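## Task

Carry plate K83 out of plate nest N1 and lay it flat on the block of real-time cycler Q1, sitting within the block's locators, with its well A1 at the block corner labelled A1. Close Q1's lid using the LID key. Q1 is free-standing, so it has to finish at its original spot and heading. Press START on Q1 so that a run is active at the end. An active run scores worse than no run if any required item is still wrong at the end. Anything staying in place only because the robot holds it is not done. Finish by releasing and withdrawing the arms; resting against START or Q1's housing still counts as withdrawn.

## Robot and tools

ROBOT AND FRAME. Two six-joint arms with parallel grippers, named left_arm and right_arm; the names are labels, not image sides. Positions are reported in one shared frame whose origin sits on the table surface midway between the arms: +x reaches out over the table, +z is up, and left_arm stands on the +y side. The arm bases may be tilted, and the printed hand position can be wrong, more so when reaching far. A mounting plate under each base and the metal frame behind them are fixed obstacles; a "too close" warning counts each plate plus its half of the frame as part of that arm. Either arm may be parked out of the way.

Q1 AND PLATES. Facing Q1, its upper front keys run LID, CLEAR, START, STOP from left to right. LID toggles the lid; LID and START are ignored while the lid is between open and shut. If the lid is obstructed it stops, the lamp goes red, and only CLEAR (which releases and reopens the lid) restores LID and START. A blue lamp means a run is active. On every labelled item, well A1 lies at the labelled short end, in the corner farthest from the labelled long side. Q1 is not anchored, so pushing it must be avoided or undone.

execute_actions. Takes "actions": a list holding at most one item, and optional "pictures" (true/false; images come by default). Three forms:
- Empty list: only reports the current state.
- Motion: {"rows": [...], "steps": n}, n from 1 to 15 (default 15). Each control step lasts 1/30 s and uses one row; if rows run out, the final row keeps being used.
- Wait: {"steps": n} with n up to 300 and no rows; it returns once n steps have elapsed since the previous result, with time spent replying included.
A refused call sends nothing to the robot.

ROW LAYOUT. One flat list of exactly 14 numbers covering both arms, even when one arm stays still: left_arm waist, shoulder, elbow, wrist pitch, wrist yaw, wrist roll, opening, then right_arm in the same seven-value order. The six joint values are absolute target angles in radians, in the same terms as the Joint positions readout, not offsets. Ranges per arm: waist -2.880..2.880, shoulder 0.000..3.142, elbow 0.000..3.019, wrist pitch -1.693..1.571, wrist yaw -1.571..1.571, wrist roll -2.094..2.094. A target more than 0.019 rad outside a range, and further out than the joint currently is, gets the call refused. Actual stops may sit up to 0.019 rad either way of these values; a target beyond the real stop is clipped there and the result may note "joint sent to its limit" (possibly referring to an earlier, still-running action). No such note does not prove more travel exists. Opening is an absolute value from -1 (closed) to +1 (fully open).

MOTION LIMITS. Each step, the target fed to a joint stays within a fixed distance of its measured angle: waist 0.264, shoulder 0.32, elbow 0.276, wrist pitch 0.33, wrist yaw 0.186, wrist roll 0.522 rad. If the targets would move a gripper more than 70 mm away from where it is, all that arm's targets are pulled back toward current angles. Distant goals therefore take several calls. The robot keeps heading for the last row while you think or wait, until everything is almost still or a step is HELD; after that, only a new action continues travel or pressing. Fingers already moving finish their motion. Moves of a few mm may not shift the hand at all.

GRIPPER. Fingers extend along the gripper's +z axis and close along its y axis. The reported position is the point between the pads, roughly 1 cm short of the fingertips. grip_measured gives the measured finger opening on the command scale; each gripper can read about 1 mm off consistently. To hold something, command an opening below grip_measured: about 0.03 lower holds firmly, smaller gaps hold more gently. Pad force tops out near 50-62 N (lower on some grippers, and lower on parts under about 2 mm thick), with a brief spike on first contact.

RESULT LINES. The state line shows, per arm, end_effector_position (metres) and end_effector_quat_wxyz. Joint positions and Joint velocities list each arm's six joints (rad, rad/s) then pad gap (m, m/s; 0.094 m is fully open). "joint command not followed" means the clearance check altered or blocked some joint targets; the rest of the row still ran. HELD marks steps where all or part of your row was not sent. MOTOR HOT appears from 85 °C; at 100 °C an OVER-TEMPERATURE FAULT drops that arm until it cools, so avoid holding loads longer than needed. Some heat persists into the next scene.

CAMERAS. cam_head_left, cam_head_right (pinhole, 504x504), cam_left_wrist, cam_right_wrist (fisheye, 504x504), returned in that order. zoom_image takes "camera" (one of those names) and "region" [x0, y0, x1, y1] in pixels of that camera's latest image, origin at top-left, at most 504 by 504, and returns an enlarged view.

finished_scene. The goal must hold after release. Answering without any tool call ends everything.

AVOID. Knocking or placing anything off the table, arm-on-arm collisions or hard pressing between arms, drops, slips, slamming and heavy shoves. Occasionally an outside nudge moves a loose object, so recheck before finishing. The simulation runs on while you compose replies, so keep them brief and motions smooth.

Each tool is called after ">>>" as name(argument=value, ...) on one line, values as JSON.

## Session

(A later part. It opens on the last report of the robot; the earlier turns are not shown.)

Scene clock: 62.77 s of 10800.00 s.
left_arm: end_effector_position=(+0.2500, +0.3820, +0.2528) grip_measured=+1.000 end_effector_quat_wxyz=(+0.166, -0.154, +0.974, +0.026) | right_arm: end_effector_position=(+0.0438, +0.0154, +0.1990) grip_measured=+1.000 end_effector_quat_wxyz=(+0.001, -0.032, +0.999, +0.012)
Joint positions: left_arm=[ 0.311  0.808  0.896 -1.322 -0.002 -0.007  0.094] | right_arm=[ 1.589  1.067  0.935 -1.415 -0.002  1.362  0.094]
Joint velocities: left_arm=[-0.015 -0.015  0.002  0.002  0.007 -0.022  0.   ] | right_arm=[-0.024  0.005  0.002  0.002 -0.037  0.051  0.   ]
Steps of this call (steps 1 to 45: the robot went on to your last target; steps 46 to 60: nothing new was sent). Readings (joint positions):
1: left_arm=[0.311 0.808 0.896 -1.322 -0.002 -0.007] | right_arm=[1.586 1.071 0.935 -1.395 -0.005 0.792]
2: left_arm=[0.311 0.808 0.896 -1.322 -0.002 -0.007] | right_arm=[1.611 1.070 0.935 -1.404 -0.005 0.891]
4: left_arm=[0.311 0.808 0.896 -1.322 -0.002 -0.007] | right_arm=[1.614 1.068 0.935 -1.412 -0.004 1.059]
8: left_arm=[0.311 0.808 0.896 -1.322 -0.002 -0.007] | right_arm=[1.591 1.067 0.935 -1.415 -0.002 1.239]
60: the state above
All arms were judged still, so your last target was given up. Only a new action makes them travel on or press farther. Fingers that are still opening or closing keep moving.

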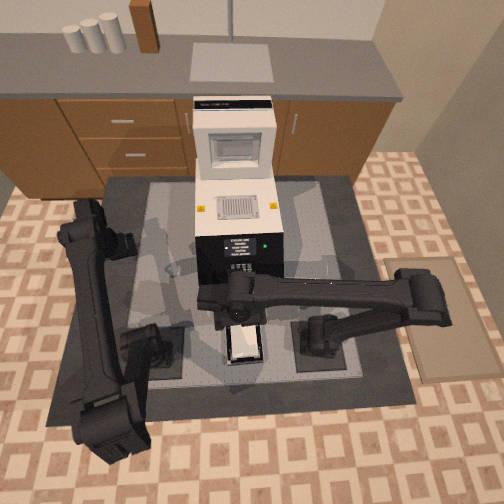

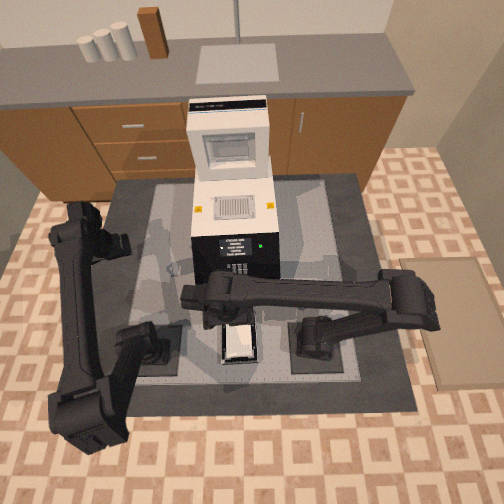

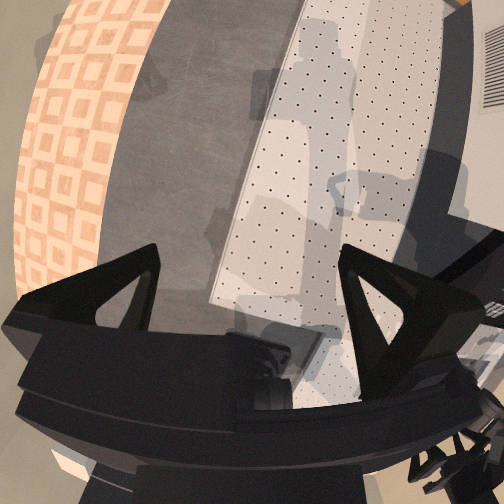

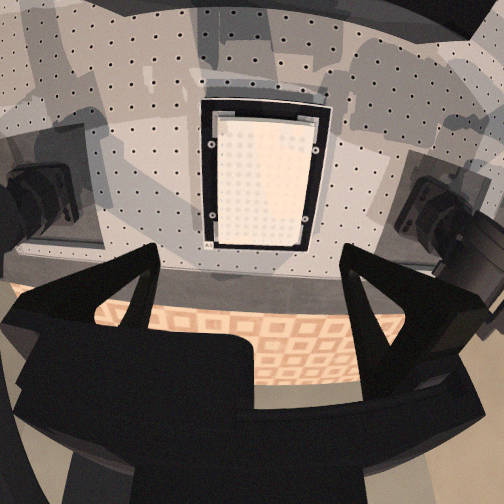

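>>> execute_actions(actions=[{"rows":[[0.3,0.8,0.9,-1.3,0,0,1,1.58,1.13,0.68,-1.11,0,-1.75,1]]}], pictures=false)

>>> execute_actions(actions=[{"steps":50}])

Scene clock: 69.17 s of 10800.00 s.
left_arm: end_effector_position=(+0.2500, +0.3820, +0.2528) grip_measured=+1.000 end_effector_quat_wxyz=(+0.166, -0.154, +0.974, +0.026) | right_arm: end_effector_position=(+0.0401, -0.0143, +0.0784) grip_measured=+1.000 end_effector_quat_wxyz=(+0.016, +0.665, -0.747, +0.014)
Joint positions: left_arm=[ 0.311  0.808  0.896 -1.322 -0.002 -0.007  0.094] | right_arm=[ 1.588  1.143  0.654 -1.126  0.001 -0.03   0.094]
Joint velocities: left_arm=[ 0.005 -0.005 -0.012  0.007 -0.022  0.007  0.   ] | right_arm=[ 0.005 -0.005 -0.002  0.007 -0.095 -2.703  0.   ]
Steps of this call (steps 1 to 110: nothing new was sent; then 2.23 s passed at rest; steps 111 to 125: all 15 steps of this action). Readings (joint positions):
111: left_arm=[0.311 0.808 0.896 -1.322 -0.002 -0.007] | right_arm=[1.589 1.065 0.914 -1.375 -0.001 1.308]
112: left_arm=[0.311 0.808 0.896 -1.322 -0.002 -0.007] | right_arm=[1.589 1.061 0.875 -1.309 -0.001 1.241]
114: left_arm=[0.311 0.808 0.896 -1.322 -0.002 -0.007] | right_arm=[1.589 1.072 0.775 -1.206 -0.001 1.068]
118: left_arm=[0.311 0.808 0.896 -1.322 -0.002 -0.007] | right_arm=[1.589 1.135 0.655 -1.144 -0.001 0.668]
125: the state above

Scene clock: 70.83 s of 10800.00 s.
left_arm: end_effector_position=(+0.2500, +0.3820, +0.2528) grip_measured=+1.000 end_effector_quat_wxyz=(+0.166, -0.154, +0.974, +0.026) | right_arm: end_effector_position=(+0.0402, -0.0142, +0.0784) grip_measured=+1.000 end_effector_quat_wxyz=(+0.021, +1.000, +0.012, -0.003)
Joint positions: left_arm=[ 0.311  0.808  0.896 -1.322 -0.002 -0.007  0.094] | right_arm=[ 1.588  1.143  0.654 -1.125  0.001 -1.741  0.094]
Joint velocities: left_arm=[-0.005 -0.005 -0.002  0.007 -0.007  0.051  0.   ] | right_arm=[ 0.005 -0.005  0.002 -0.017 -0.051 -0.051  0.   ]
Steps of this call (steps 1 to 45: the robot went on to your last target; steps 46 to 50: nothing new was sent). Readings (joint positions):
1: left_arm=[0.311 0.808 0.896 -1.322 -0.002 -0.007] | right_arm=[1.588 1.143 0.654 -1.126 0.001 -0.130]
2: left_arm=[0.311 0.808 0.896 -1.322 -0.002 -0.007] | right_arm=[1.588 1.143 0.654 -1.126 0.001 -0.231]
4: left_arm=[0.311 0.808 0.896 -1.322 -0.002 -0.007] | right_arm=[1.588 1.143 0.654 -1.126 0.001 -0.431]
8: left_arm=[0.311 0.808 0.896 -1.322 -0.002 -0.007] | right_arm=[1.588 1.143 0.654 -1.126 0.001 -0.831]
50: the state above
All arms were judged still, so your last target was given up. Only a new action makes them travel on or press farther. Fingers that are still opening or closing keep moving.

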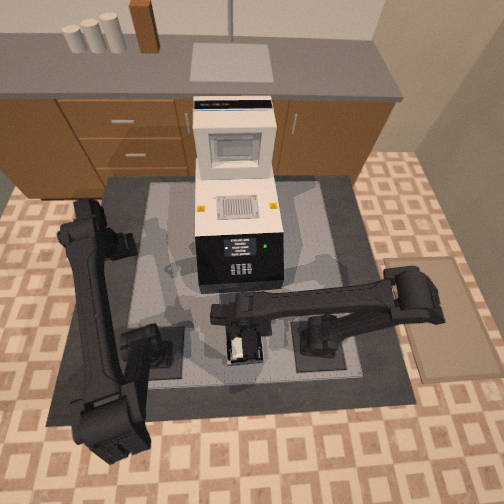

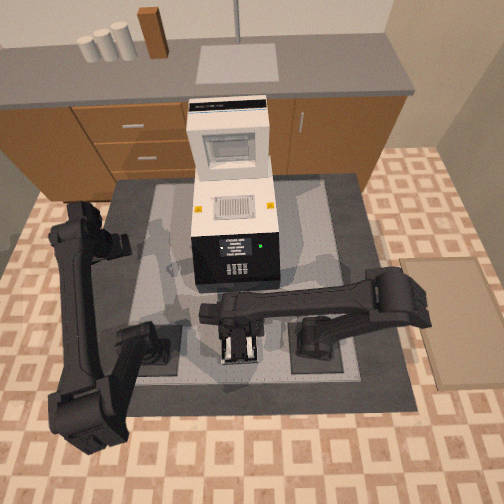

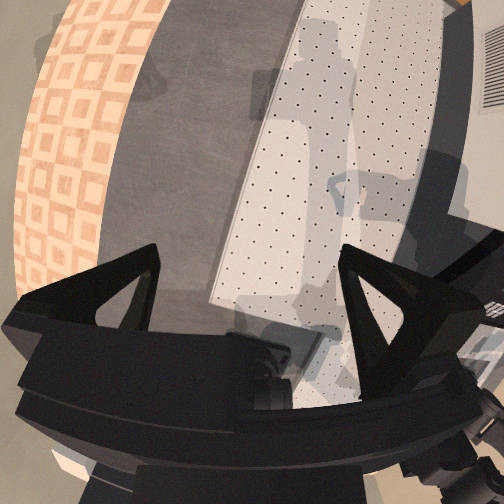

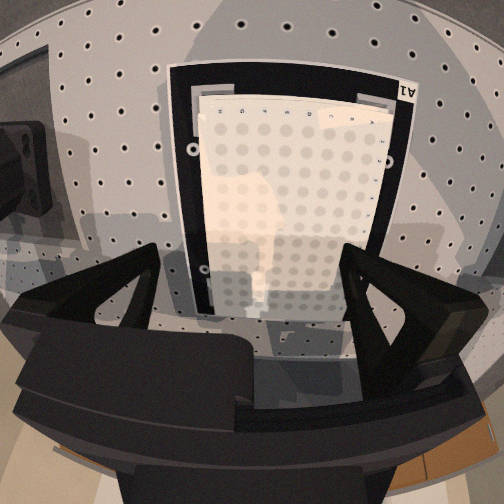

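>>> execute_actions(actions=[{"rows":[[0.3,0.8,0.9,-1.3,0,0,1,1.58,1.195,0.69,-1.012,0,-1.75,1]]}])

Scene clock: 73.90 s of 10800.00 s.
left_arm: end_effector_position=(+0.2500, +0.3820, +0.2528) grip_measured=+1.000 end_effector_quat_wxyz=(+0.166, -0.154, +0.974, +0.026) | right_arm: end_effector_position=(+0.0435, +0.0082, +0.0687) grip_measured=+1.000 end_effector_quat_wxyz=(-0.007, +1.000, +0.012, +0.001)
Joint positions: left_arm=[ 0.311  0.808  0.896 -1.322 -0.002 -0.007  0.094] | right_arm=[ 1.588  1.185  0.657 -1.029  0.001 -1.742  0.094]
Joint velocities: left_arm=[-0.005 -0.005  0.007 -0.012  0.022  0.007  0.   ] | right_arm=[ 0.015 -0.015  0.002 -0.002 -0.007  0.095  0.   ]
Steps of this call (steps 1 to 77: nothing new was sent; steps 78 to 92: all 15 steps of this action). Readings (joint positions):
78: left_arm=[0.311 0.808 0.896 -1.322 -0.002 -0.007] | right_arm=[1.588 1.145 0.654 -1.108 0.001 -1.742]
79: left_arm=[0.311 0.808 0.896 -1.322 -0.002 -0.007] | right_arm=[1.588 1.150 0.655 -1.082 0.001 -1.742]
81: left_arm=[0.311 0.808 0.896 -1.322 -0.002 -0.007] | right_arm=[1.588 1.166 0.657 -1.043 0.001 -1.742]
85: left_arm=[0.311 0.808 0.896 -1.322 -0.002 -0.007] | right_arm=[1.588 1.185 0.657 -1.029 0.001 -1.742]
92: the state above

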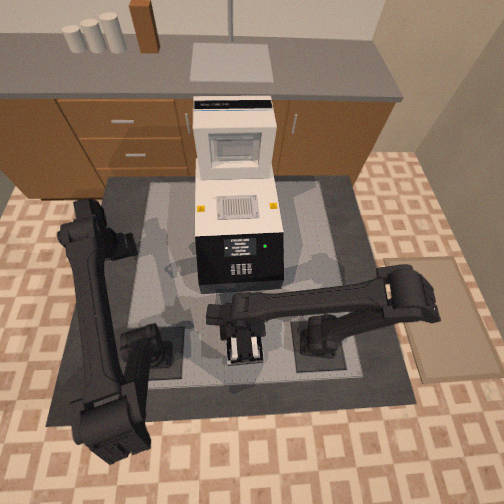

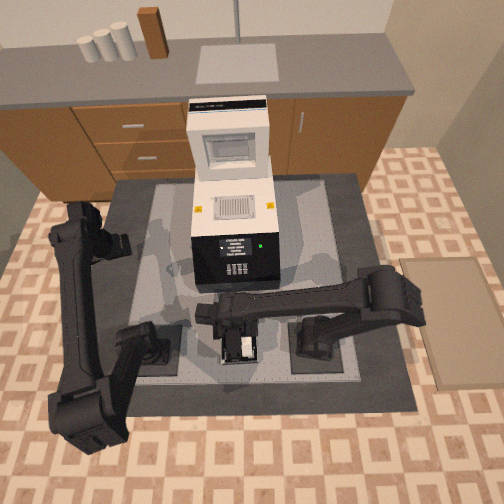

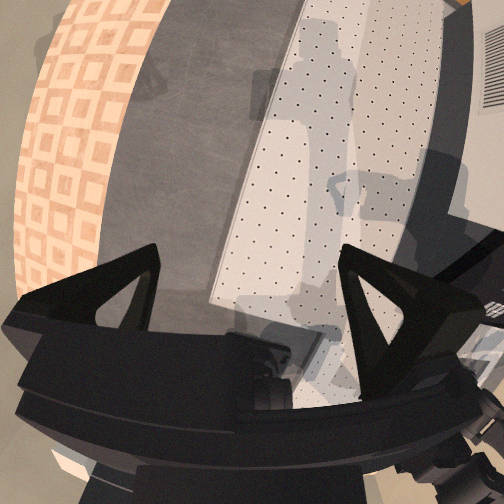

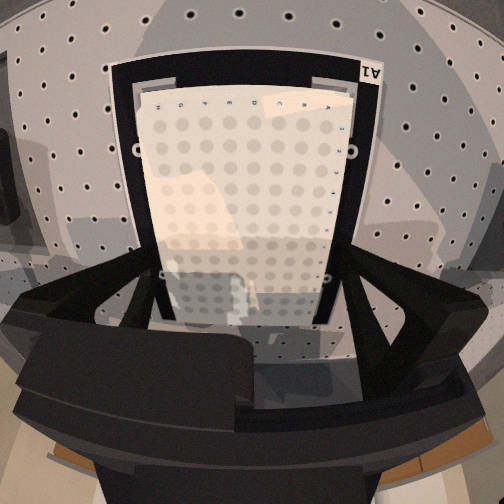

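>>> execute_actions(actions=[{"rows":[[0.3,0.8,0.9,-1.3,0,0,1,1.58,1.233,0.64,-0.965,0,-1.75,1]]}])

Scene clock: 77.47 s of 10800.00 s.
left_arm: end_effector_position=(+0.2500, +0.3820, +0.2528) grip_measured=+1.000 end_effector_quat_wxyz=(+0.166, -0.154, +0.974, +0.026) | right_arm: end_effector_position=(+0.0438, +0.0102, +0.0618) grip_measured=+1.000 end_effector_quat_wxyz=(-0.009, +1.000, +0.012, +0.002)
Joint positions: left_arm=[ 0.311  0.808  0.896 -1.322 -0.002 -0.007  0.094] | right_arm=[ 1.588  1.201  0.648 -1.     0.001 -1.742  0.094]
Joint velocities: left_arm=[-0.005 -0.005 -0.007 -0.002  0.081 -0.037  0.   ] | right_arm=[ 0.005 -0.005  0.012 -0.007 -0.037 -0.007  0.   ]
Steps of this call (steps 1 to 15: the robot went on to your last target; steps 16 to 90: nothing new was sent; then 0.07 s passed at rest; steps 91 to 105: all 15 steps of this action). Readings (joint positions):
91: left_arm=[0.311 0.808 0.896 -1.322 -0.002 -0.007] | right_arm=[1.588 1.187 0.655 -1.019 0.001 -1.742]
92: left_arm=[0.311 0.808 0.896 -1.322 -0.002 -0.007] | right_arm=[1.588 1.192 0.651 -1.006 0.001 -1.742]
94: left_arm=[0.311 0.808 0.896 -1.322 -0.002 -0.007] | right_arm=[1.588 1.202 0.648 -1.000 0.001 -1.742]
98: left_arm=[0.311 0.808 0.896 -1.322 -0.002 -0.007] | right_arm=[1.588 1.201 0.648 -1.000 0.001 -1.742]
105: the state above

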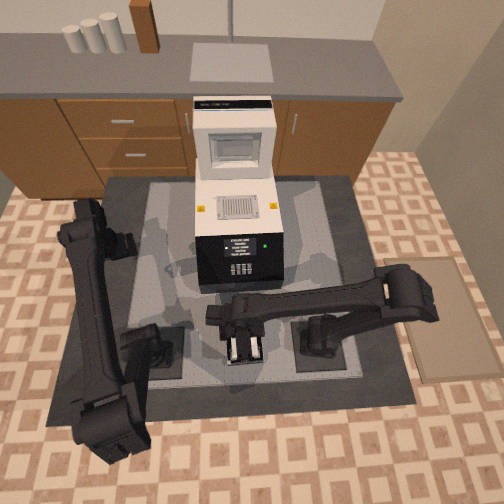

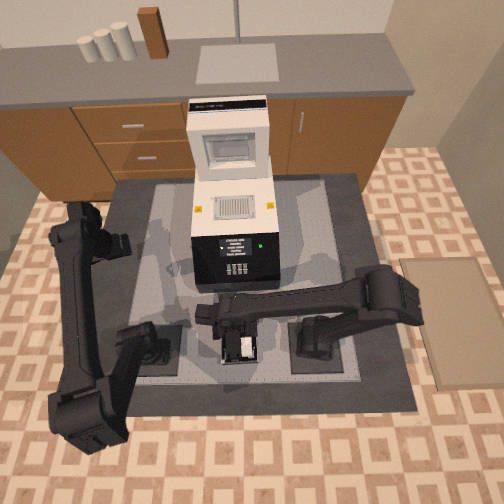

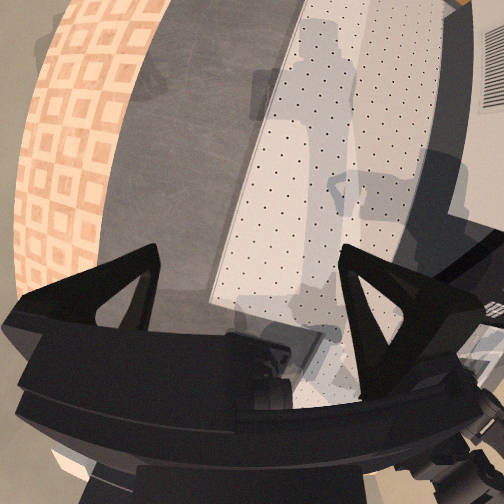

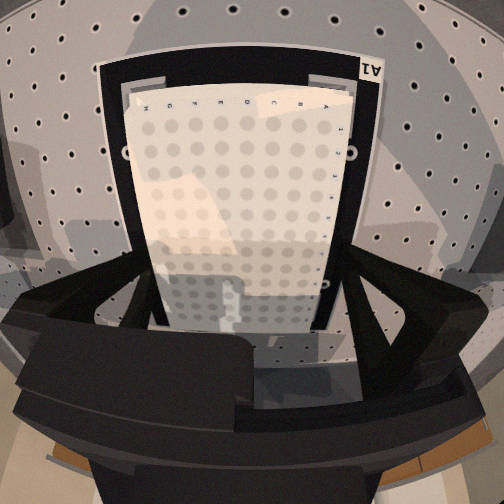

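>>> execute_actions(actions=[{"rows":[[0.3,0.8,0.9,-1.3,0,0,1,1.58,1.17,0.69,-1.05,0,-1.75,1]],"steps":12}], pictures=false)

>>> execute_actions(actions=[{"rows":[[0.3,0.8,0.9,-1.3,0,0,1,1.58,1.19,0.66,-1.02,0,-1.75,1],[0.3,0.8,0.9,-1.3,0,0,1,1.58,1.2,0.65,-1.0,0,-1.75,1],[0.3,0.8,0.9,-1.3,0,0,1,1.58,1.21,0.64,-0.99,0,-1.75,1],[0.3,0.8,0.9,-1.3,0,0,1,1.58,1.22,0.63,-0.975,0,-1.75,1]]}])

Scene clock: 80.73 s of 10800.00 s.
left_arm: end_effector_position=(+0.2500, +0.3820, +0.2528) grip_measured=+1.000 end_effector_quat_wxyz=(+0.166, -0.154, +0.974, +0.026) | right_arm: end_effector_position=(+0.0433, +0.0064, +0.0689) grip_measured=+1.000 end_effector_quat_wxyz=(-0.004, +1.000, +0.013, +0.001)
Joint positions: left_arm=[ 0.311  0.808  0.896 -1.322 -0.002 -0.007  0.094] | right_arm=[ 1.588  1.183  0.656 -1.035  0.001 -1.743  0.094]
Joint velocities: left_arm=[-0.005 -0.015 -0.007 -0.017 -0.037 -0.022  0.   ] | right_arm=[-0.005 -0.024 -0.022 -0.007 -0.022 -0.007  0.   ]
Steps of this call (steps 1 to 15: the robot went on to your last target; steps 16 to 86: nothing new was sent; steps 87 to 98: all 12 steps of this action). Readings (joint positions):
87: left_arm=[0.311 0.808 0.896 -1.322 -0.002 -0.007] | right_arm=[1.588 1.199 0.653 -1.011 0.001 -1.743]
88: left_arm=[0.311 0.808 0.896 -1.322 -0.002 -0.007] | right_arm=[1.588 1.195 0.656 -1.020 0.001 -1.743]
90: left_arm=[0.311 0.808 0.896 -1.322 -0.002 -0.007] | right_arm=[1.588 1.187 0.656 -1.030 0.001 -1.743]
94: left_arm=[0.311 0.808 0.896 -1.322 -0.002 -0.007] | right_arm=[1.588 1.183 0.656 -1.035 0.001 -1.743]
98: the state above

Scene clock: 81.23 s of 10800.00 s.
left_arm: end_effector_position=(+0.2500, +0.3820, +0.2528) grip_measured=+1.000 end_effector_quat_wxyz=(+0.166, -0.154, +0.974, +0.026) | right_arm: end_effector_position=(+0.0434, +0.0080, +0.0593) grip_measured=+1.000 end_effector_quat_wxyz=(-0.011, +1.000, +0.013, +0.002)
Joint positions: left_arm=[ 0.311  0.808  0.896 -1.322 -0.002 -0.007  0.094] | right_arm=[ 1.588  1.196  0.637 -0.99   0.001 -1.743  0.094]
Joint velocities: left_arm=[-0.005  0.005  0.007  0.012  0.037  0.007  0.   ] | right_arm=[ 0.005 -0.005  0.002  0.007  0.037  0.022  0.   ]
Steps of this call (steps 1 to 15: all 15 steps of this action). Readings (joint positions):
1: left_arm=[0.311 0.808 0.896 -1.322 -0.002 -0.007] | right_arm=[1.588 1.183 0.656 -1.035 0.001 -1.743]
2: left_arm=[0.311 0.808 0.896 -1.322 -0.002 -0.007] | right_arm=[1.588 1.183 0.656 -1.031 0.001 -1.743]
4: left_arm=[0.311 0.808 0.896 -1.322 -0.002 -0.007] | right_arm=[1.588 1.186 0.648 -1.012 0.001 -1.743]
8: left_arm=[0.311 0.808 0.896 -1.322 -0.002 -0.007] | right_arm=[1.588 1.196 0.637 -0.992 0.001 -1.743]
15: the state above

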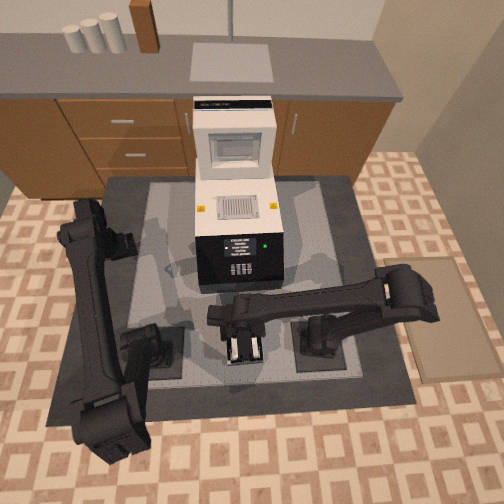

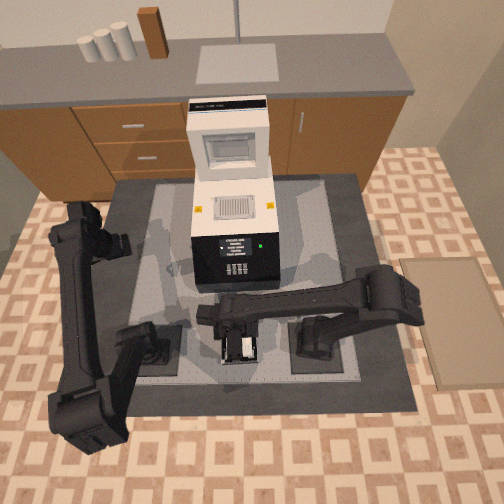

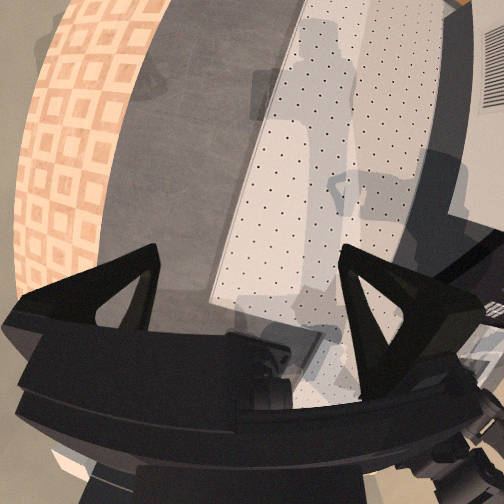

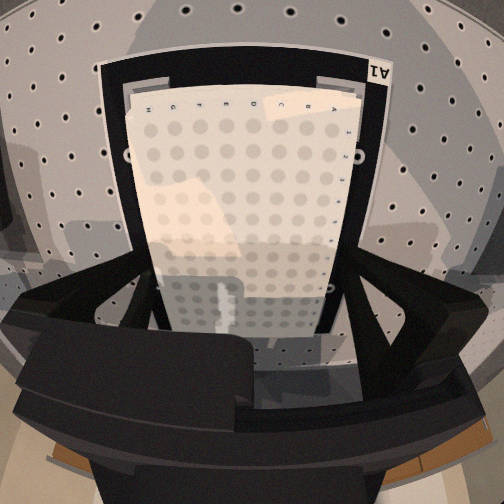

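>>> execute_actions(actions=[{"rows":[[0.3,0.8,0.9,-1.3,0,0,1,1.58,1.17,0.68,-1.03,0,-1.75,1],[0.3,0.8,0.9,-1.3,0,0,1,1.58,1.17,0.68,-1.03,0,-1.75,1],[0.3,0.8,0.9,-1.3,0,0,1,1.58,1.17,0.68,-1.03,0,-1.75,1],[0.3,0.8,0.9,-1.3,0,0,1,1.58,1.17,0.68,-1.03,0,-1.75,1],[0.3,0.8,0.9,-1.3,0,0,1,1.58,1.17,0.68,-1.03,0,-1.75,1],[0.3,0.8,0.9,-1.3,0,0,1,1.58,1.2,0.64,-1.0,0,-1.75,1],[0.3,0.8,0.9,-1.3,0,0,1,1.58,1.22,0.63,-0.99,0,-1.75,1],[0.3,0.8,0.9,-1.3,0,0,1,1.58,1.235,0.62,-0.975,0,-1.75,1]]}])

Scene clock: 84.13 s of 10800.00 s.
left_arm: end_effector_position=(+0.2500, +0.3820, +0.2528) grip_measured=+1.000 end_effector_quat_wxyz=(+0.166, -0.154, +0.974, +0.026) | right_arm: end_effector_position=(+0.0432, +0.0062, +0.0593) grip_measured=+1.000 end_effector_quat_wxyz=(-0.008, +1.000, +0.013, +0.002)
Joint positions: left_arm=[ 0.311  0.808  0.896 -1.322 -0.002 -0.007  0.094] | right_arm=[ 1.588  1.195  0.635 -0.995  0.001 -1.743  0.094]
Joint velocities: left_arm=[-0.005  0.005 -0.007 -0.012 -0.007 -0.022  0.   ] | right_arm=[-0.015 -0.005  0.007  0.007 -0.007 -0.022  0.   ]
Steps of this call (steps 1 to 15: the robot went on to your last target; steps 16 to 72: nothing new was sent; steps 73 to 87: all 15 steps of this action). Readings (joint positions):
73: left_arm=[0.311 0.808 0.896 -1.322 -0.002 -0.007] | right_arm=[1.588 1.195 0.638 -0.995 0.001 -1.743]
74: left_arm=[0.311 0.808 0.896 -1.322 -0.002 -0.007] | right_arm=[1.588 1.194 0.639 -1.002 0.001 -1.743]
76: left_arm=[0.311 0.808 0.896 -1.322 -0.002 -0.007] | right_arm=[1.588 1.190 0.639 -1.011 0.001 -1.743]
80: left_arm=[0.311 0.808 0.896 -1.322 -0.002 -0.007] | right_arm=[1.588 1.193 0.635 -1.006 0.001 -1.743]
87: the state above

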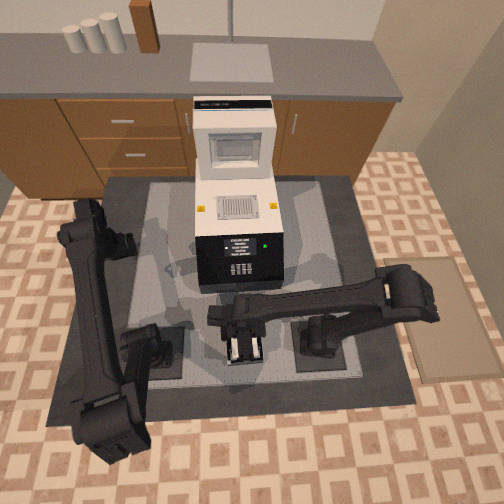

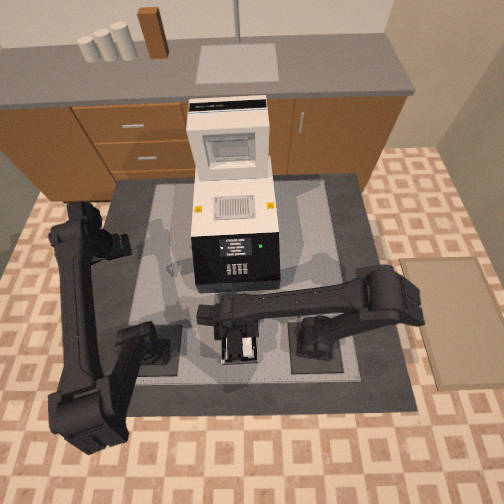

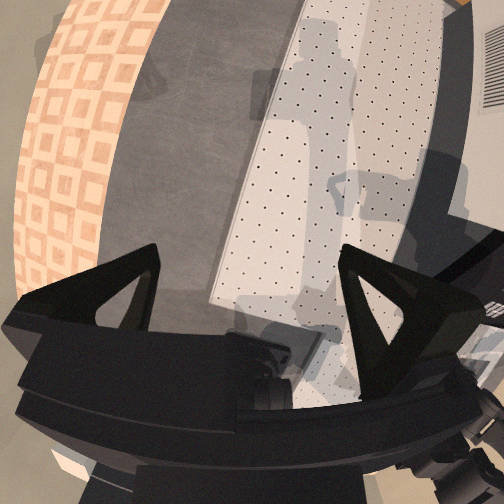

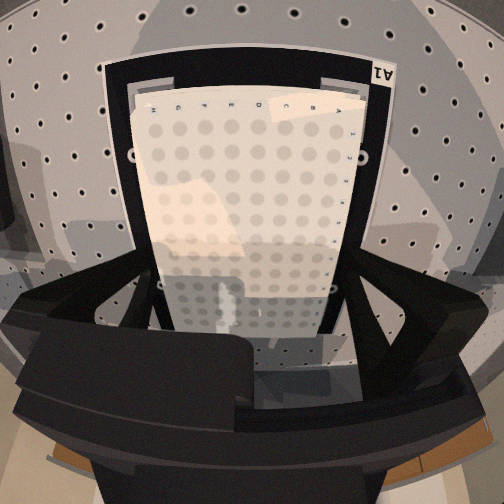

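>>> execute_actions(actions=[{"rows":[[0.3,0.8,0.9,-1.3,0,0,1,1.58,1.175,0.67,-0.99,0,-1.75,1],[0.3,0.8,0.9,-1.3,0,0,1,1.58,1.175,0.67,-0.99,0,-1.75,1],[0.3,0.8,0.9,-1.3,0,0,1,1.58,1.175,0.67,-0.99,0,-1.75,1],[0.3,0.8,0.9,-1.3,0,0,1,1.58,1.175,0.67,-0.99,0,-1.75,0.9],[0.3,0.8,0.9,-1.3,0,0,1,1.58,1.175,0.67,-0.99,0,-1.75,0.85],[0.3,0.8,0.9,-1.3,0,0,1,1.58,1.175,0.67,-0.99,0,-1.75,0.8],[0.3,0.8,0.9,-1.3,0,0,1,1.58,1.175,0.67,-0.99,0,-1.75,0.76]]}], pictures=false)

Scene clock: 86.73 s of 10800.00 s.
left_arm: end_effector_position=(+0.2500, +0.3820, +0.2528) grip_measured=+1.000 end_effector_quat_wxyz=(+0.166, -0.154, +0.974, +0.026) | right_arm: end_effector_position=(+0.0433, +0.0061, +0.0604) grip_measured=+0.776 end_effector_quat_wxyz=(-0.009, +1.000, +0.013, +0.002)
Joint positions: left_arm=[ 0.311  0.808  0.896 -1.322 -0.002 -0.007  0.094] | right_arm=[ 1.588  1.191  0.636 -0.998  0.002 -1.743  0.083]
Joint velocities: left_arm=[-0.005  0.005  0.002 -0.002 -0.037  0.037  0.   ] | right_arm=[-0.015  0.005 -0.002  0.002  0.007 -0.051  0.001]
Steps of this call (steps 1 to 15: the robot went on to your last target; steps 16 to 63: nothing new was sent; steps 64 to 78: all 15 steps of this action). Readings (joint positions):
64: left_arm=[0.311 0.808 0.896 -1.322 -0.002 -0.007] | right_arm=[1.588 1.193 0.636 -0.995 0.001 -1.743]
65: left_arm=[0.311 0.808 0.896 -1.322 -0.002 -0.007] | right_arm=[1.588 1.193 0.636 -0.995 0.001 -1.743]
67: left_arm=[0.311 0.808 0.896 -1.322 -0.002 -0.007] | right_arm=[1.588 1.192 0.636 -0.995 0.001 -1.743]
71: left_arm=[0.311 0.808 0.896 -1.322 -0.002 -0.007] | right_arm=[1.588 1.191 0.636 -0.998 0.002 -1.743]
78: the state above

>>> execute_actions(actions=[{"rows":[[0.3,0.8,0.9,-1.3,0,0,1,1.58,1.175,0.67,-1.0,0,-1.75,0.745],[0.3,0.8,0.9,-1.3,0,0,1,1.58,1.165,0.68,-1.03,0,-1.75,0.745],[0.3,0.8,0.9,-1.3,0,0,1,1.58,1.155,0.69,-1.05,0,-1.75,0.745],[0.3,0.8,0.9,-1.3,0,0,1,1.58,1.145,0.7,-1.07,0,-1.75,0.745],[0.3,0.8,0.9,-1.3,0,0,1,1.58,1.135,0.71,-1.09,0,-1.75,0.745],[0.3,0.8,0.9,-1.3,0,0,1,1.58,1.125,0.72,-1.11,0,-1.75,0.745],[0.3,0.8,0.9,-1.3,0,0,1,1.58,1.115,0.73,-1.13,0,-1.75,0.745],[0.3,0.8,0.9,-1.3,0,0,1,1.58,1.11,0.75,-1.16,0,-1.75,0.745],[0.3,0.8,0.9,-1.3,0,0,1,1.58,1.1,0.78,-1.2,0,-1.75,0.745],[0.3,0.8,0.9,-1.3,0,0,1,1.58,1.09,0.81,-1.24,0,-1.75,0.745],[0.3,0.8,0.9,-1.3,0,0,1,1.58,1.08,0.84,-1.28,0,-1.75,0.745]]}])

Scene clock: 92.70 s of 10800.00 s.
left_arm: end_effector_position=(+0.2500, +0.3820, +0.2528) grip_measured=+1.000 end_effector_quat_wxyz=(+0.166, -0.154, +0.974, +0.026) | right_arm: end_effector_position=(+0.0445, +0.0142, +0.1461) grip_measured=+0.766 end_effector_quat_wxyz=(-0.018, +1.000, +0.013, +0.004)
Joint positions: left_arm=[ 0.311  0.808  0.896 -1.322 -0.002 -0.007  0.094] | right_arm=[ 1.588  1.087  0.807 -1.255  0.002 -1.743  0.083]
Joint velocities: left_arm=[-0.005 -0.005 -0.002 -0.007 -0.037  0.007  0.   ] | right_arm=[-0.005 -0.19   0.266 -0.085 -0.022 -0.066  0.001]
Steps of this call (steps 1 to 15: the robot went on to your last target; steps 16 to 90: nothing new was sent; then 2.47 s passed at rest; steps 91 to 105: all 15 steps of this action). Readings (joint positions):
91: left_arm=[0.311 0.808 0.896 -1.322 -0.002 -0.007] | right_arm=[1.588 1.191 0.636 -0.998 0.002 -1.743]
92: left_arm=[0.311 0.808 0.896 -1.322 -0.002 -0.007] | right_arm=[1.588 1.191 0.636 -1.003 0.002 -1.743]
94: left_arm=[0.311 0.808 0.896 -1.322 -0.002 -0.007] | right_arm=[1.588 1.187 0.643 -1.021 0.002 -1.743]
98: left_arm=[0.311 0.808 0.896 -1.322 -0.002 -0.007] | right_arm=[1.588 1.151 0.676 -1.100 0.002 -1.743]
105: the state above

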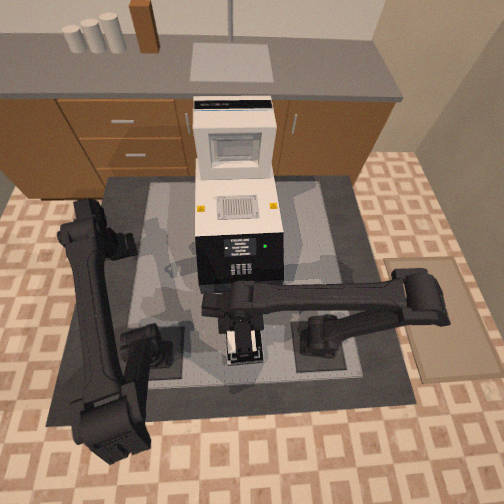

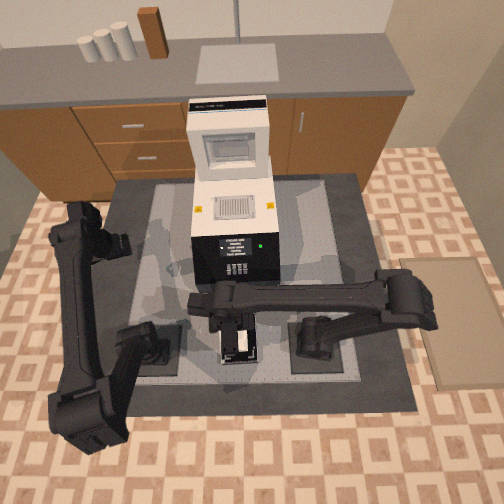

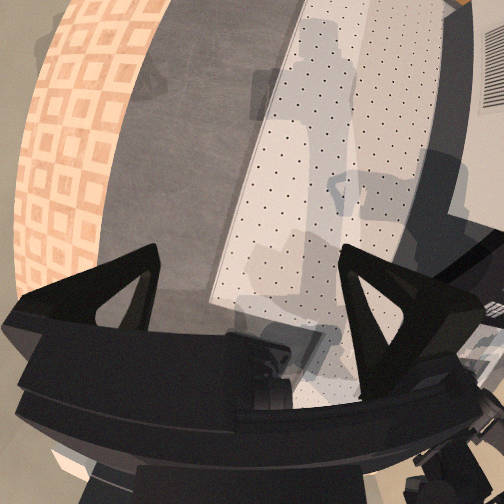

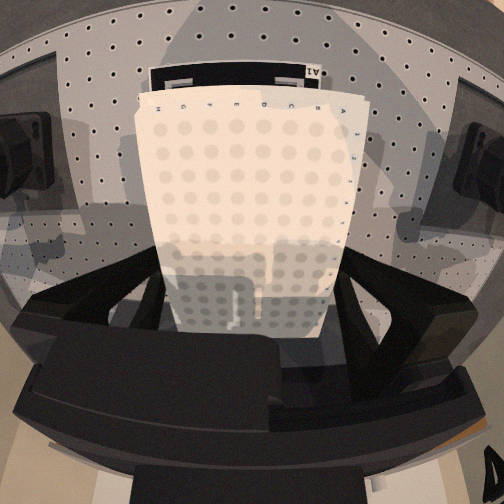

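>>> execute_actions(actions=[{"rows":[[0.3,0.8,0.9,-1.3,0,0,1,1.58,1.07,0.9,-1.36,0,-1.75,0.735],[0.3,0.8,0.9,-1.3,0,0,1,1.58,1.07,0.94,-1.4,0,-1.75,0.735],[0.3,0.8,0.9,-1.3,0,0,1,1.58,1.07,0.98,-1.44,0,-1.75,0.735],[0.3,0.8,0.9,-1.3,0,0,1,1.58,1.07,1.02,-1.48,0,-1.75,0.735],[0.3,0.8,0.9,-1.3,0,0,1,1.58,1.07,1.06,-1.52,0,-1.75,0.735],[0.3,0.8,0.9,-1.3,0,0,1,1.58,1.07,1.1,-1.56,0,-1.75,0.735],[0.3,0.8,0.9,-1.3,0,0,1,1.55,1.07,1.14,-1.6,0,-1.7,0.735],[0.3,0.8,0.9,-1.3,0,0,1,1.5,1.07,1.18,-1.64,0,-1.65,0.735],[0.3,0.8,0.9,-1.3,0,0,1,1.45,1.07,1.22,-1.68,0,-1.6,0.735],[0.3,0.8,0.9,-1.3,0,0,1,1.4,1.07,1.26,-1.69,0,-1.55,0.735],[0.3,0.8,0.9,-1.3,0,0,1,1.33,1.1,1.3,-1.69,0,-1.5,0.735],[0.3,0.8,0.9,-1.3,0,0,1,1.26,1.13,1.34,-1.69,0,-1.45,0.735],[0.3,0.8,0.9,-1.3,0,0,1,1.19,1.16,1.38,-1.69,0,-1.4,0.735],[0.3,0.8,0.9,-1.3,0,0,1,1.12,1.2,1.42,-1.69,0,-1.35,0.735],[0.3,0.8,0.9,-1.3,0,0,1,1.05,1.24,1.46,-1.69,0,-1.3,0.735]]}], pictures=false)

>>> execute_actions(actions=[{"rows":[[0.3,0.8,0.9,-1.3,0,0,1,1.0,1.28,1.5,-1.69,0,-1.25,0.735],[0.3,0.8,0.9,-1.3,0,0,1,0.95,1.32,1.54,-1.69,0,-1.2,0.735],[0.3,0.8,0.9,-1.3,0,0,1,0.91,1.36,1.58,-1.69,0,-1.15,0.735],[0.3,0.8,0.9,-1.3,0,0,1,0.88,1.4,1.62,-1.69,0,-1.1,0.735],[0.3,0.8,0.9,-1.3,0,0,1,0.85,1.44,1.65,-1.69,0,-1.05,0.735],[0.3,0.8,0.9,-1.3,0,0,1,0.83,1.47,1.68,-1.69,0,-1.0,0.735],[0.3,0.8,0.9,-1.3,0,0,1,0.81,1.5,1.7,-1.69,0,-0.96,0.735],[0.3,0.8,0.9,-1.3,0,0,1,0.8,1.53,1.72,-1.69,0,-0.94,0.735],[0.3,0.8,0.9,-1.3,0,0,1,0.79,1.55,1.74,-1.69,0,-0.94,0.735]]}], pictures=false)

>>> execute_actions(actions=[{"steps":15}])

Scene clock: 101.47 s of 10800.00 s.
left_arm: end_effector_position=(+0.2500, +0.3820, +0.2528) grip_measured=+1.000 end_effector_quat_wxyz=(+0.166, -0.154, +0.974, +0.026) | right_arm: end_effector_position=(+0.1532, +0.0180, +0.3366) grip_measured=+0.766 end_effector_quat_wxyz=(-0.063, +0.962, -0.264, +0.012)
Joint positions: left_arm=[ 0.311  0.808  0.896 -1.322 -0.002 -0.007  0.094] | right_arm=[ 1.244  1.113  1.324 -1.654 -0.003 -1.525  0.083]
Joint velocities: left_arm=[ 0.015 -0.005  0.002 -0.027 -0.007 -0.007  0.   ] | right_arm=[-1.89   0.513  1.048 -0.071  0.022  0.93   0.001]
Steps of this call (steps 1 to 15: the robot went on to your last target; steps 16 to 90: nothing new was sent; then 5.27 s passed at rest; steps 91 to 105: all 15 steps of this action). Readings (joint positions):
91: left_arm=[0.311 0.808 0.896 -1.322 -0.002 -0.007] | right_arm=[1.588 1.079 0.820 -1.282 0.002 -1.743]
92: left_arm=[0.311 0.808 0.896 -1.322 -0.002 -0.007] | right_arm=[1.588 1.079 0.832 -1.316 0.002 -1.743]
94: left_arm=[0.311 0.808 0.896 -1.322 -0.002 -0.007] | right_arm=[1.588 1.079 0.880 -1.396 0.002 -1.743]
98: left_arm=[0.311 0.808 0.896 -1.322 -0.002 -0.007] | right_arm=[1.577 1.079 1.047 -1.545 -0.001 -1.725]
105: the state above

Scene clock: 101.97 s of 10800.00 s.
left_arm: end_effector_position=(+0.2500, +0.3820, +0.2528) grip_measured=+1.000 end_effector_quat_wxyz=(+0.166, -0.154, +0.974, +0.026) | right_arm: end_effector_position=(+0.3987, +0.0108, +0.3027) grip_measured=+0.766 end_effector_quat_wxyz=(-0.007, +0.718, -0.696, +0.002)
Joint positions: left_arm=[ 0.311  0.808  0.896 -1.322 -0.002 -0.007  0.094] | right_arm=[ 0.773  1.595  1.703 -1.663  0.001 -0.994  0.083]
Joint velocities: left_arm=[ 0.005  0.005 -0.012  0.007 -0.066 -0.007  0.   ] | right_arm=[ 0.083  0.112  0.007  0.002 -0.007  0.315 -0.   ]
joint sent to its limit (right arm) — the command would take joint 4 (wrist pitch) past its lower limit, so that joint was sent only as far as its limit.
Steps of this call (steps 1 to 15: all 15 steps of this action). Readings (joint positions):
1: left_arm=[0.311 0.808 0.896 -1.322 -0.002 -0.007] | right_arm=[1.181 1.134 1.360 -1.655 -0.003 -1.490]
2: left_arm=[0.311 0.808 0.896 -1.322 -0.002 -0.007] | right_arm=[1.121 1.161 1.396 -1.656 -0.003 -1.454]
4: left_arm=[0.311 0.808 0.896 -1.322 -0.002 -0.007] | right_arm=[1.014 1.229 1.470 -1.658 -0.003 -1.374]
8: left_arm=[0.311 0.808 0.896 -1.322 -0.002 -0.007] | right_arm=[0.856 1.405 1.625 -1.661 -0.002 -1.179]
15: the state above

Scene clock: 102.47 s of 10800.00 s.
left_arm: end_effector_position=(+0.2500, +0.3820, +0.2528) grip_measured=+1.000 end_effector_quat_wxyz=(+0.166, -0.154, +0.974, +0.026) | right_arm: end_effector_position=(+0.3924, +0.0100, +0.3151) grip_measured=+0.766 end_effector_quat_wxyz=(-0.019, +0.705, -0.709, +0.004)
Joint positions: left_arm=[ 0.311  0.808  0.896 -1.322 -0.002 -0.007  0.094] | right_arm=[ 0.779  1.568  1.703 -1.667  0.001 -0.95   0.083]
Joint velocities: left_arm=[-0.015  0.005  0.012  0.007  0.007 -0.037  0.   ] | right_arm=[ 0.005 -0.015 -0.012 -0.002 -0.066  0.022 -0.001]
joint sent to its limit (right arm) — the command would take joint 4 (wrist pitch) past its lower limit, so that joint was sent only as far as its limit.
Steps of this call (steps 1 to 15: the robot went on to your last target). Readings (joint positions):
1: left_arm=[0.311 0.808 0.896 -1.322 -0.002 -0.007] | right_arm=[0.774 1.597 1.703 -1.663 0.001 -0.985]
2: left_arm=[0.311 0.808 0.896 -1.322 -0.002 -0.007] | right_arm=[0.776 1.596 1.703 -1.664 0.001 -0.977]
4: left_arm=[0.311 0.808 0.896 -1.322 -0.002 -0.007] | right_arm=[0.778 1.588 1.703 -1.665 0.001 -0.967]
8: left_arm=[0.311 0.808 0.896 -1.322 -0.002 -0.007] | right_arm=[0.779 1.573 1.703 -1.666 0.001 -0.956]
15: the state above

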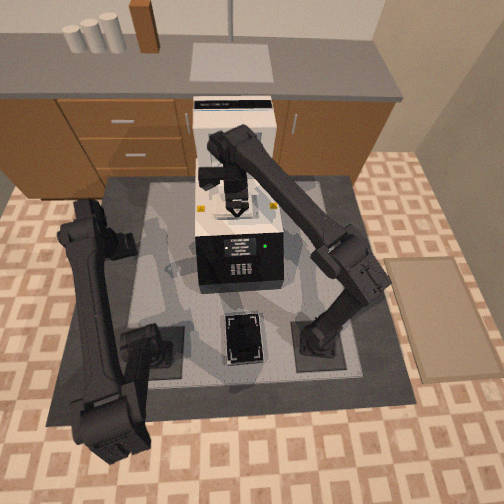

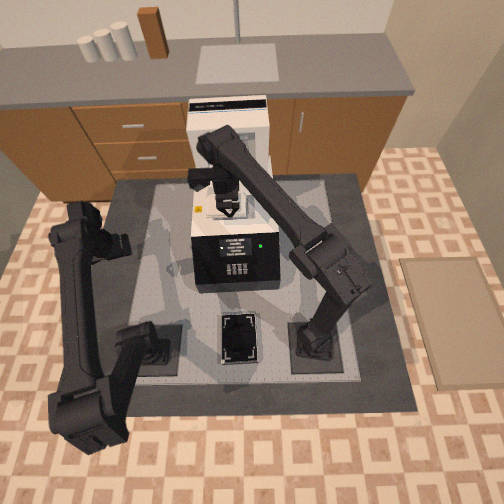

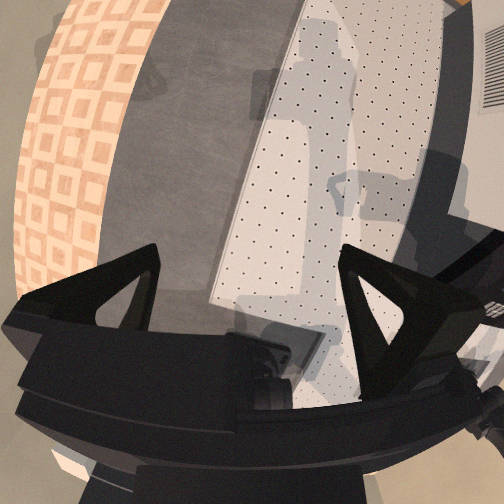

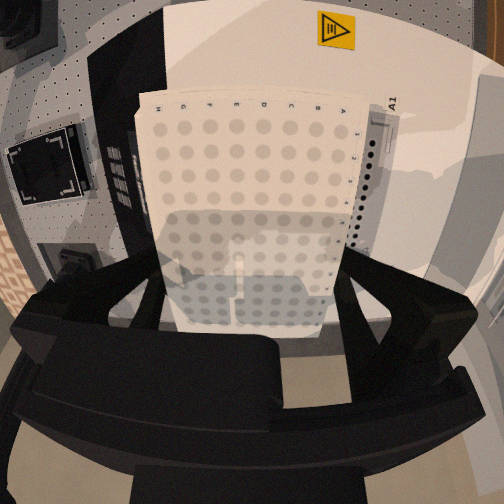

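>>> execute_actions(actions=[{"rows":[[0.3,0.8,0.9,-1.3,0,0,1,0.77,1.59,1.76,-1.67,0,-0.97,0.735],[0.3,0.8,0.9,-1.3,0,0,1,0.76,1.61,1.78,-1.67,0,-0.99,0.735],[0.3,0.8,0.9,-1.3,0,0,1,0.75,1.63,1.8,-1.66,0,-1.01,0.735],[0.3,0.8,0.9,-1.3,0,0,1,0.74,1.65,1.82,-1.65,0,-1.03,0.735],[0.3,0.8,0.9,-1.3,0,0,1,0.73,1.67,1.83,-1.64,0,-1.03,0.735],[0.3,0.8,0.9,-1.3,0,0,1,0.73,1.685,1.835,-1.635,0,-1.03,0.735],[0.3,0.8,0.9,-1.3,0,0,1,0.73,1.70,1.835,-1.635,0,-1.03,0.735]]}], pictures=false)

>>> execute_actions(actions=[{"steps":12}])

Scene clock: 108.17 s of 10800.00 s.
left_arm: end_effector_position=(+0.2500, +0.3820, +0.2528) grip_measured=+1.000 end_effector_quat_wxyz=(+0.166, -0.154, +0.974, +0.026) | right_arm: end_effector_position=(+0.4441, +0.0175, +0.2896) grip_measured=+0.766 end_effector_quat_wxyz=(-0.011, +0.713, -0.701, +0.003)
Joint positions: left_arm=[ 0.311  0.808  0.896 -1.322 -0.002 -0.007  0.094] | right_arm=[ 0.733  1.701  1.801 -1.648  0.001 -1.017  0.083]
Joint velocities: left_arm=[ 0.015  0.005 -0.007  0.002  0.022 -0.022  0.   ] | right_arm=[-0.005  0.044 -0.017 -0.012  0.022  0.007 -0.001]
joint sent to its limit (right arm) — the command would take joint 4 (wrist pitch) past its lower limit, so that joint was sent only as far as its limit.
Steps of this call (steps 1 to 15: the robot went on to your last target; steps 16 to 90: nothing new was sent; then 2.20 s passed at rest; steps 91 to 105: all 15 steps of this action). Readings (joint positions):
91: left_arm=[0.311 0.808 0.896 -1.322 -0.002 -0.007] | right_arm=[0.779 1.568 1.704 -1.667 0.001 -0.951]
92: left_arm=[0.311 0.808 0.896 -1.322 -0.002 -0.007] | right_arm=[0.779 1.570 1.707 -1.667 0.001 -0.956]
94: left_arm=[0.311 0.808 0.896 -1.322 -0.002 -0.007] | right_arm=[0.774 1.586 1.734 -1.667 0.001 -0.976]
98: left_arm=[0.311 0.808 0.896 -1.322 -0.002 -0.007] | right_arm=[0.750 1.642 1.799 -1.652 0.001 -1.003]
105: the state above

Scene clock: 108.57 s of 10800.00 s.
left_arm: end_effector_position=(+0.2500, +0.3820, +0.2528) grip_measured=+1.000 end_effector_quat_wxyz=(+0.166, -0.154, +0.974, +0.026) | right_arm: end_effector_position=(+0.4443, +0.0176, +0.2890) grip_measured=+0.766 end_effector_quat_wxyz=(-0.010, +0.714, -0.700, +0.003)
Joint positions: left_arm=[ 0.311  0.808  0.896 -1.322 -0.002 -0.007  0.094] | right_arm=[ 0.733  1.702  1.801 -1.648  0.001 -1.021  0.083]
Joint velocities: left_arm=[ 0.015  0.005 -0.007 -0.007 -0.051  0.007  0.   ] | right_arm=[-0.015  0.005 -0.002 -0.012 -0.037 -0.037 -0.   ]
Steps of this call (steps 1 to 12: the robot went on to your last target). Readings (joint positions):
1: left_arm=[0.311 0.808 0.896 -1.322 -0.002 -0.007] | right_arm=[0.733 1.702 1.801 -1.648 0.001 -1.018]
2: left_arm=[0.311 0.808 0.896 -1.322 -0.002 -0.007] | right_arm=[0.733 1.702 1.801 -1.648 0.001 -1.019]
4: left_arm=[0.311 0.808 0.896 -1.322 -0.002 -0.007] | right_arm=[0.733 1.702 1.801 -1.648 0.001 -1.020]
8: left_arm=[0.311 0.808 0.896 -1.322 -0.002 -0.007] | right_arm=[0.733 1.702 1.801 -1.648 0.001 -1.021]
12: the state above

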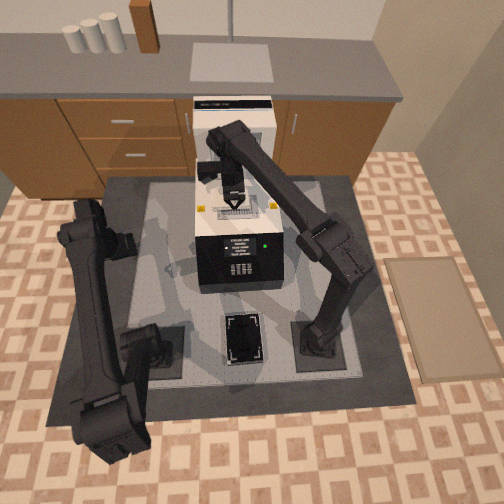

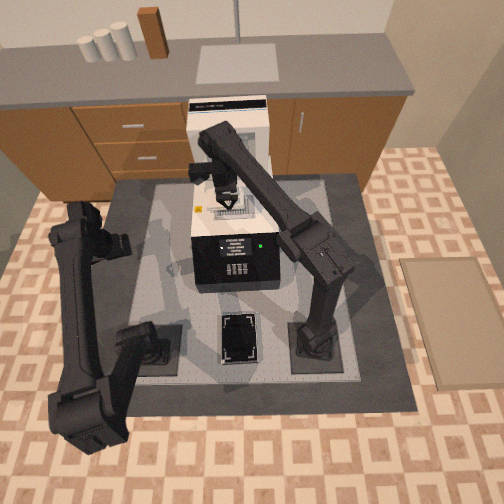

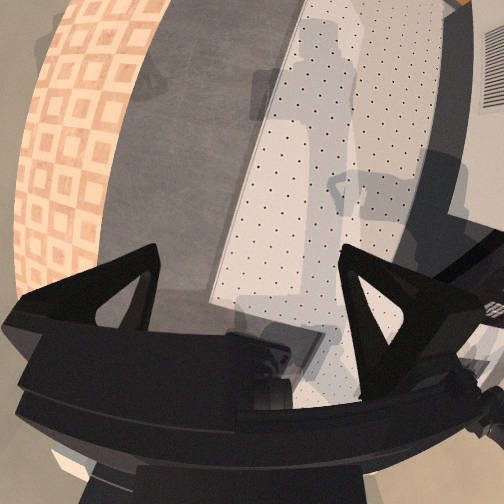

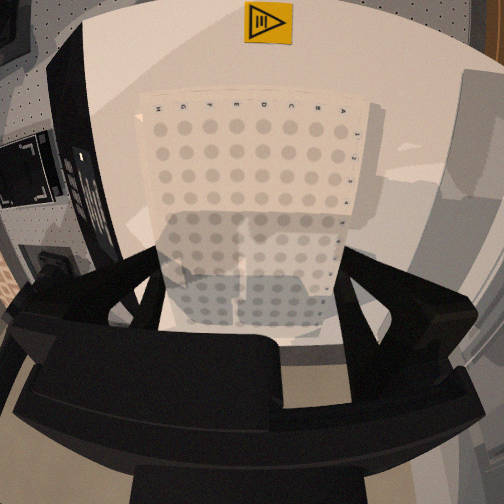

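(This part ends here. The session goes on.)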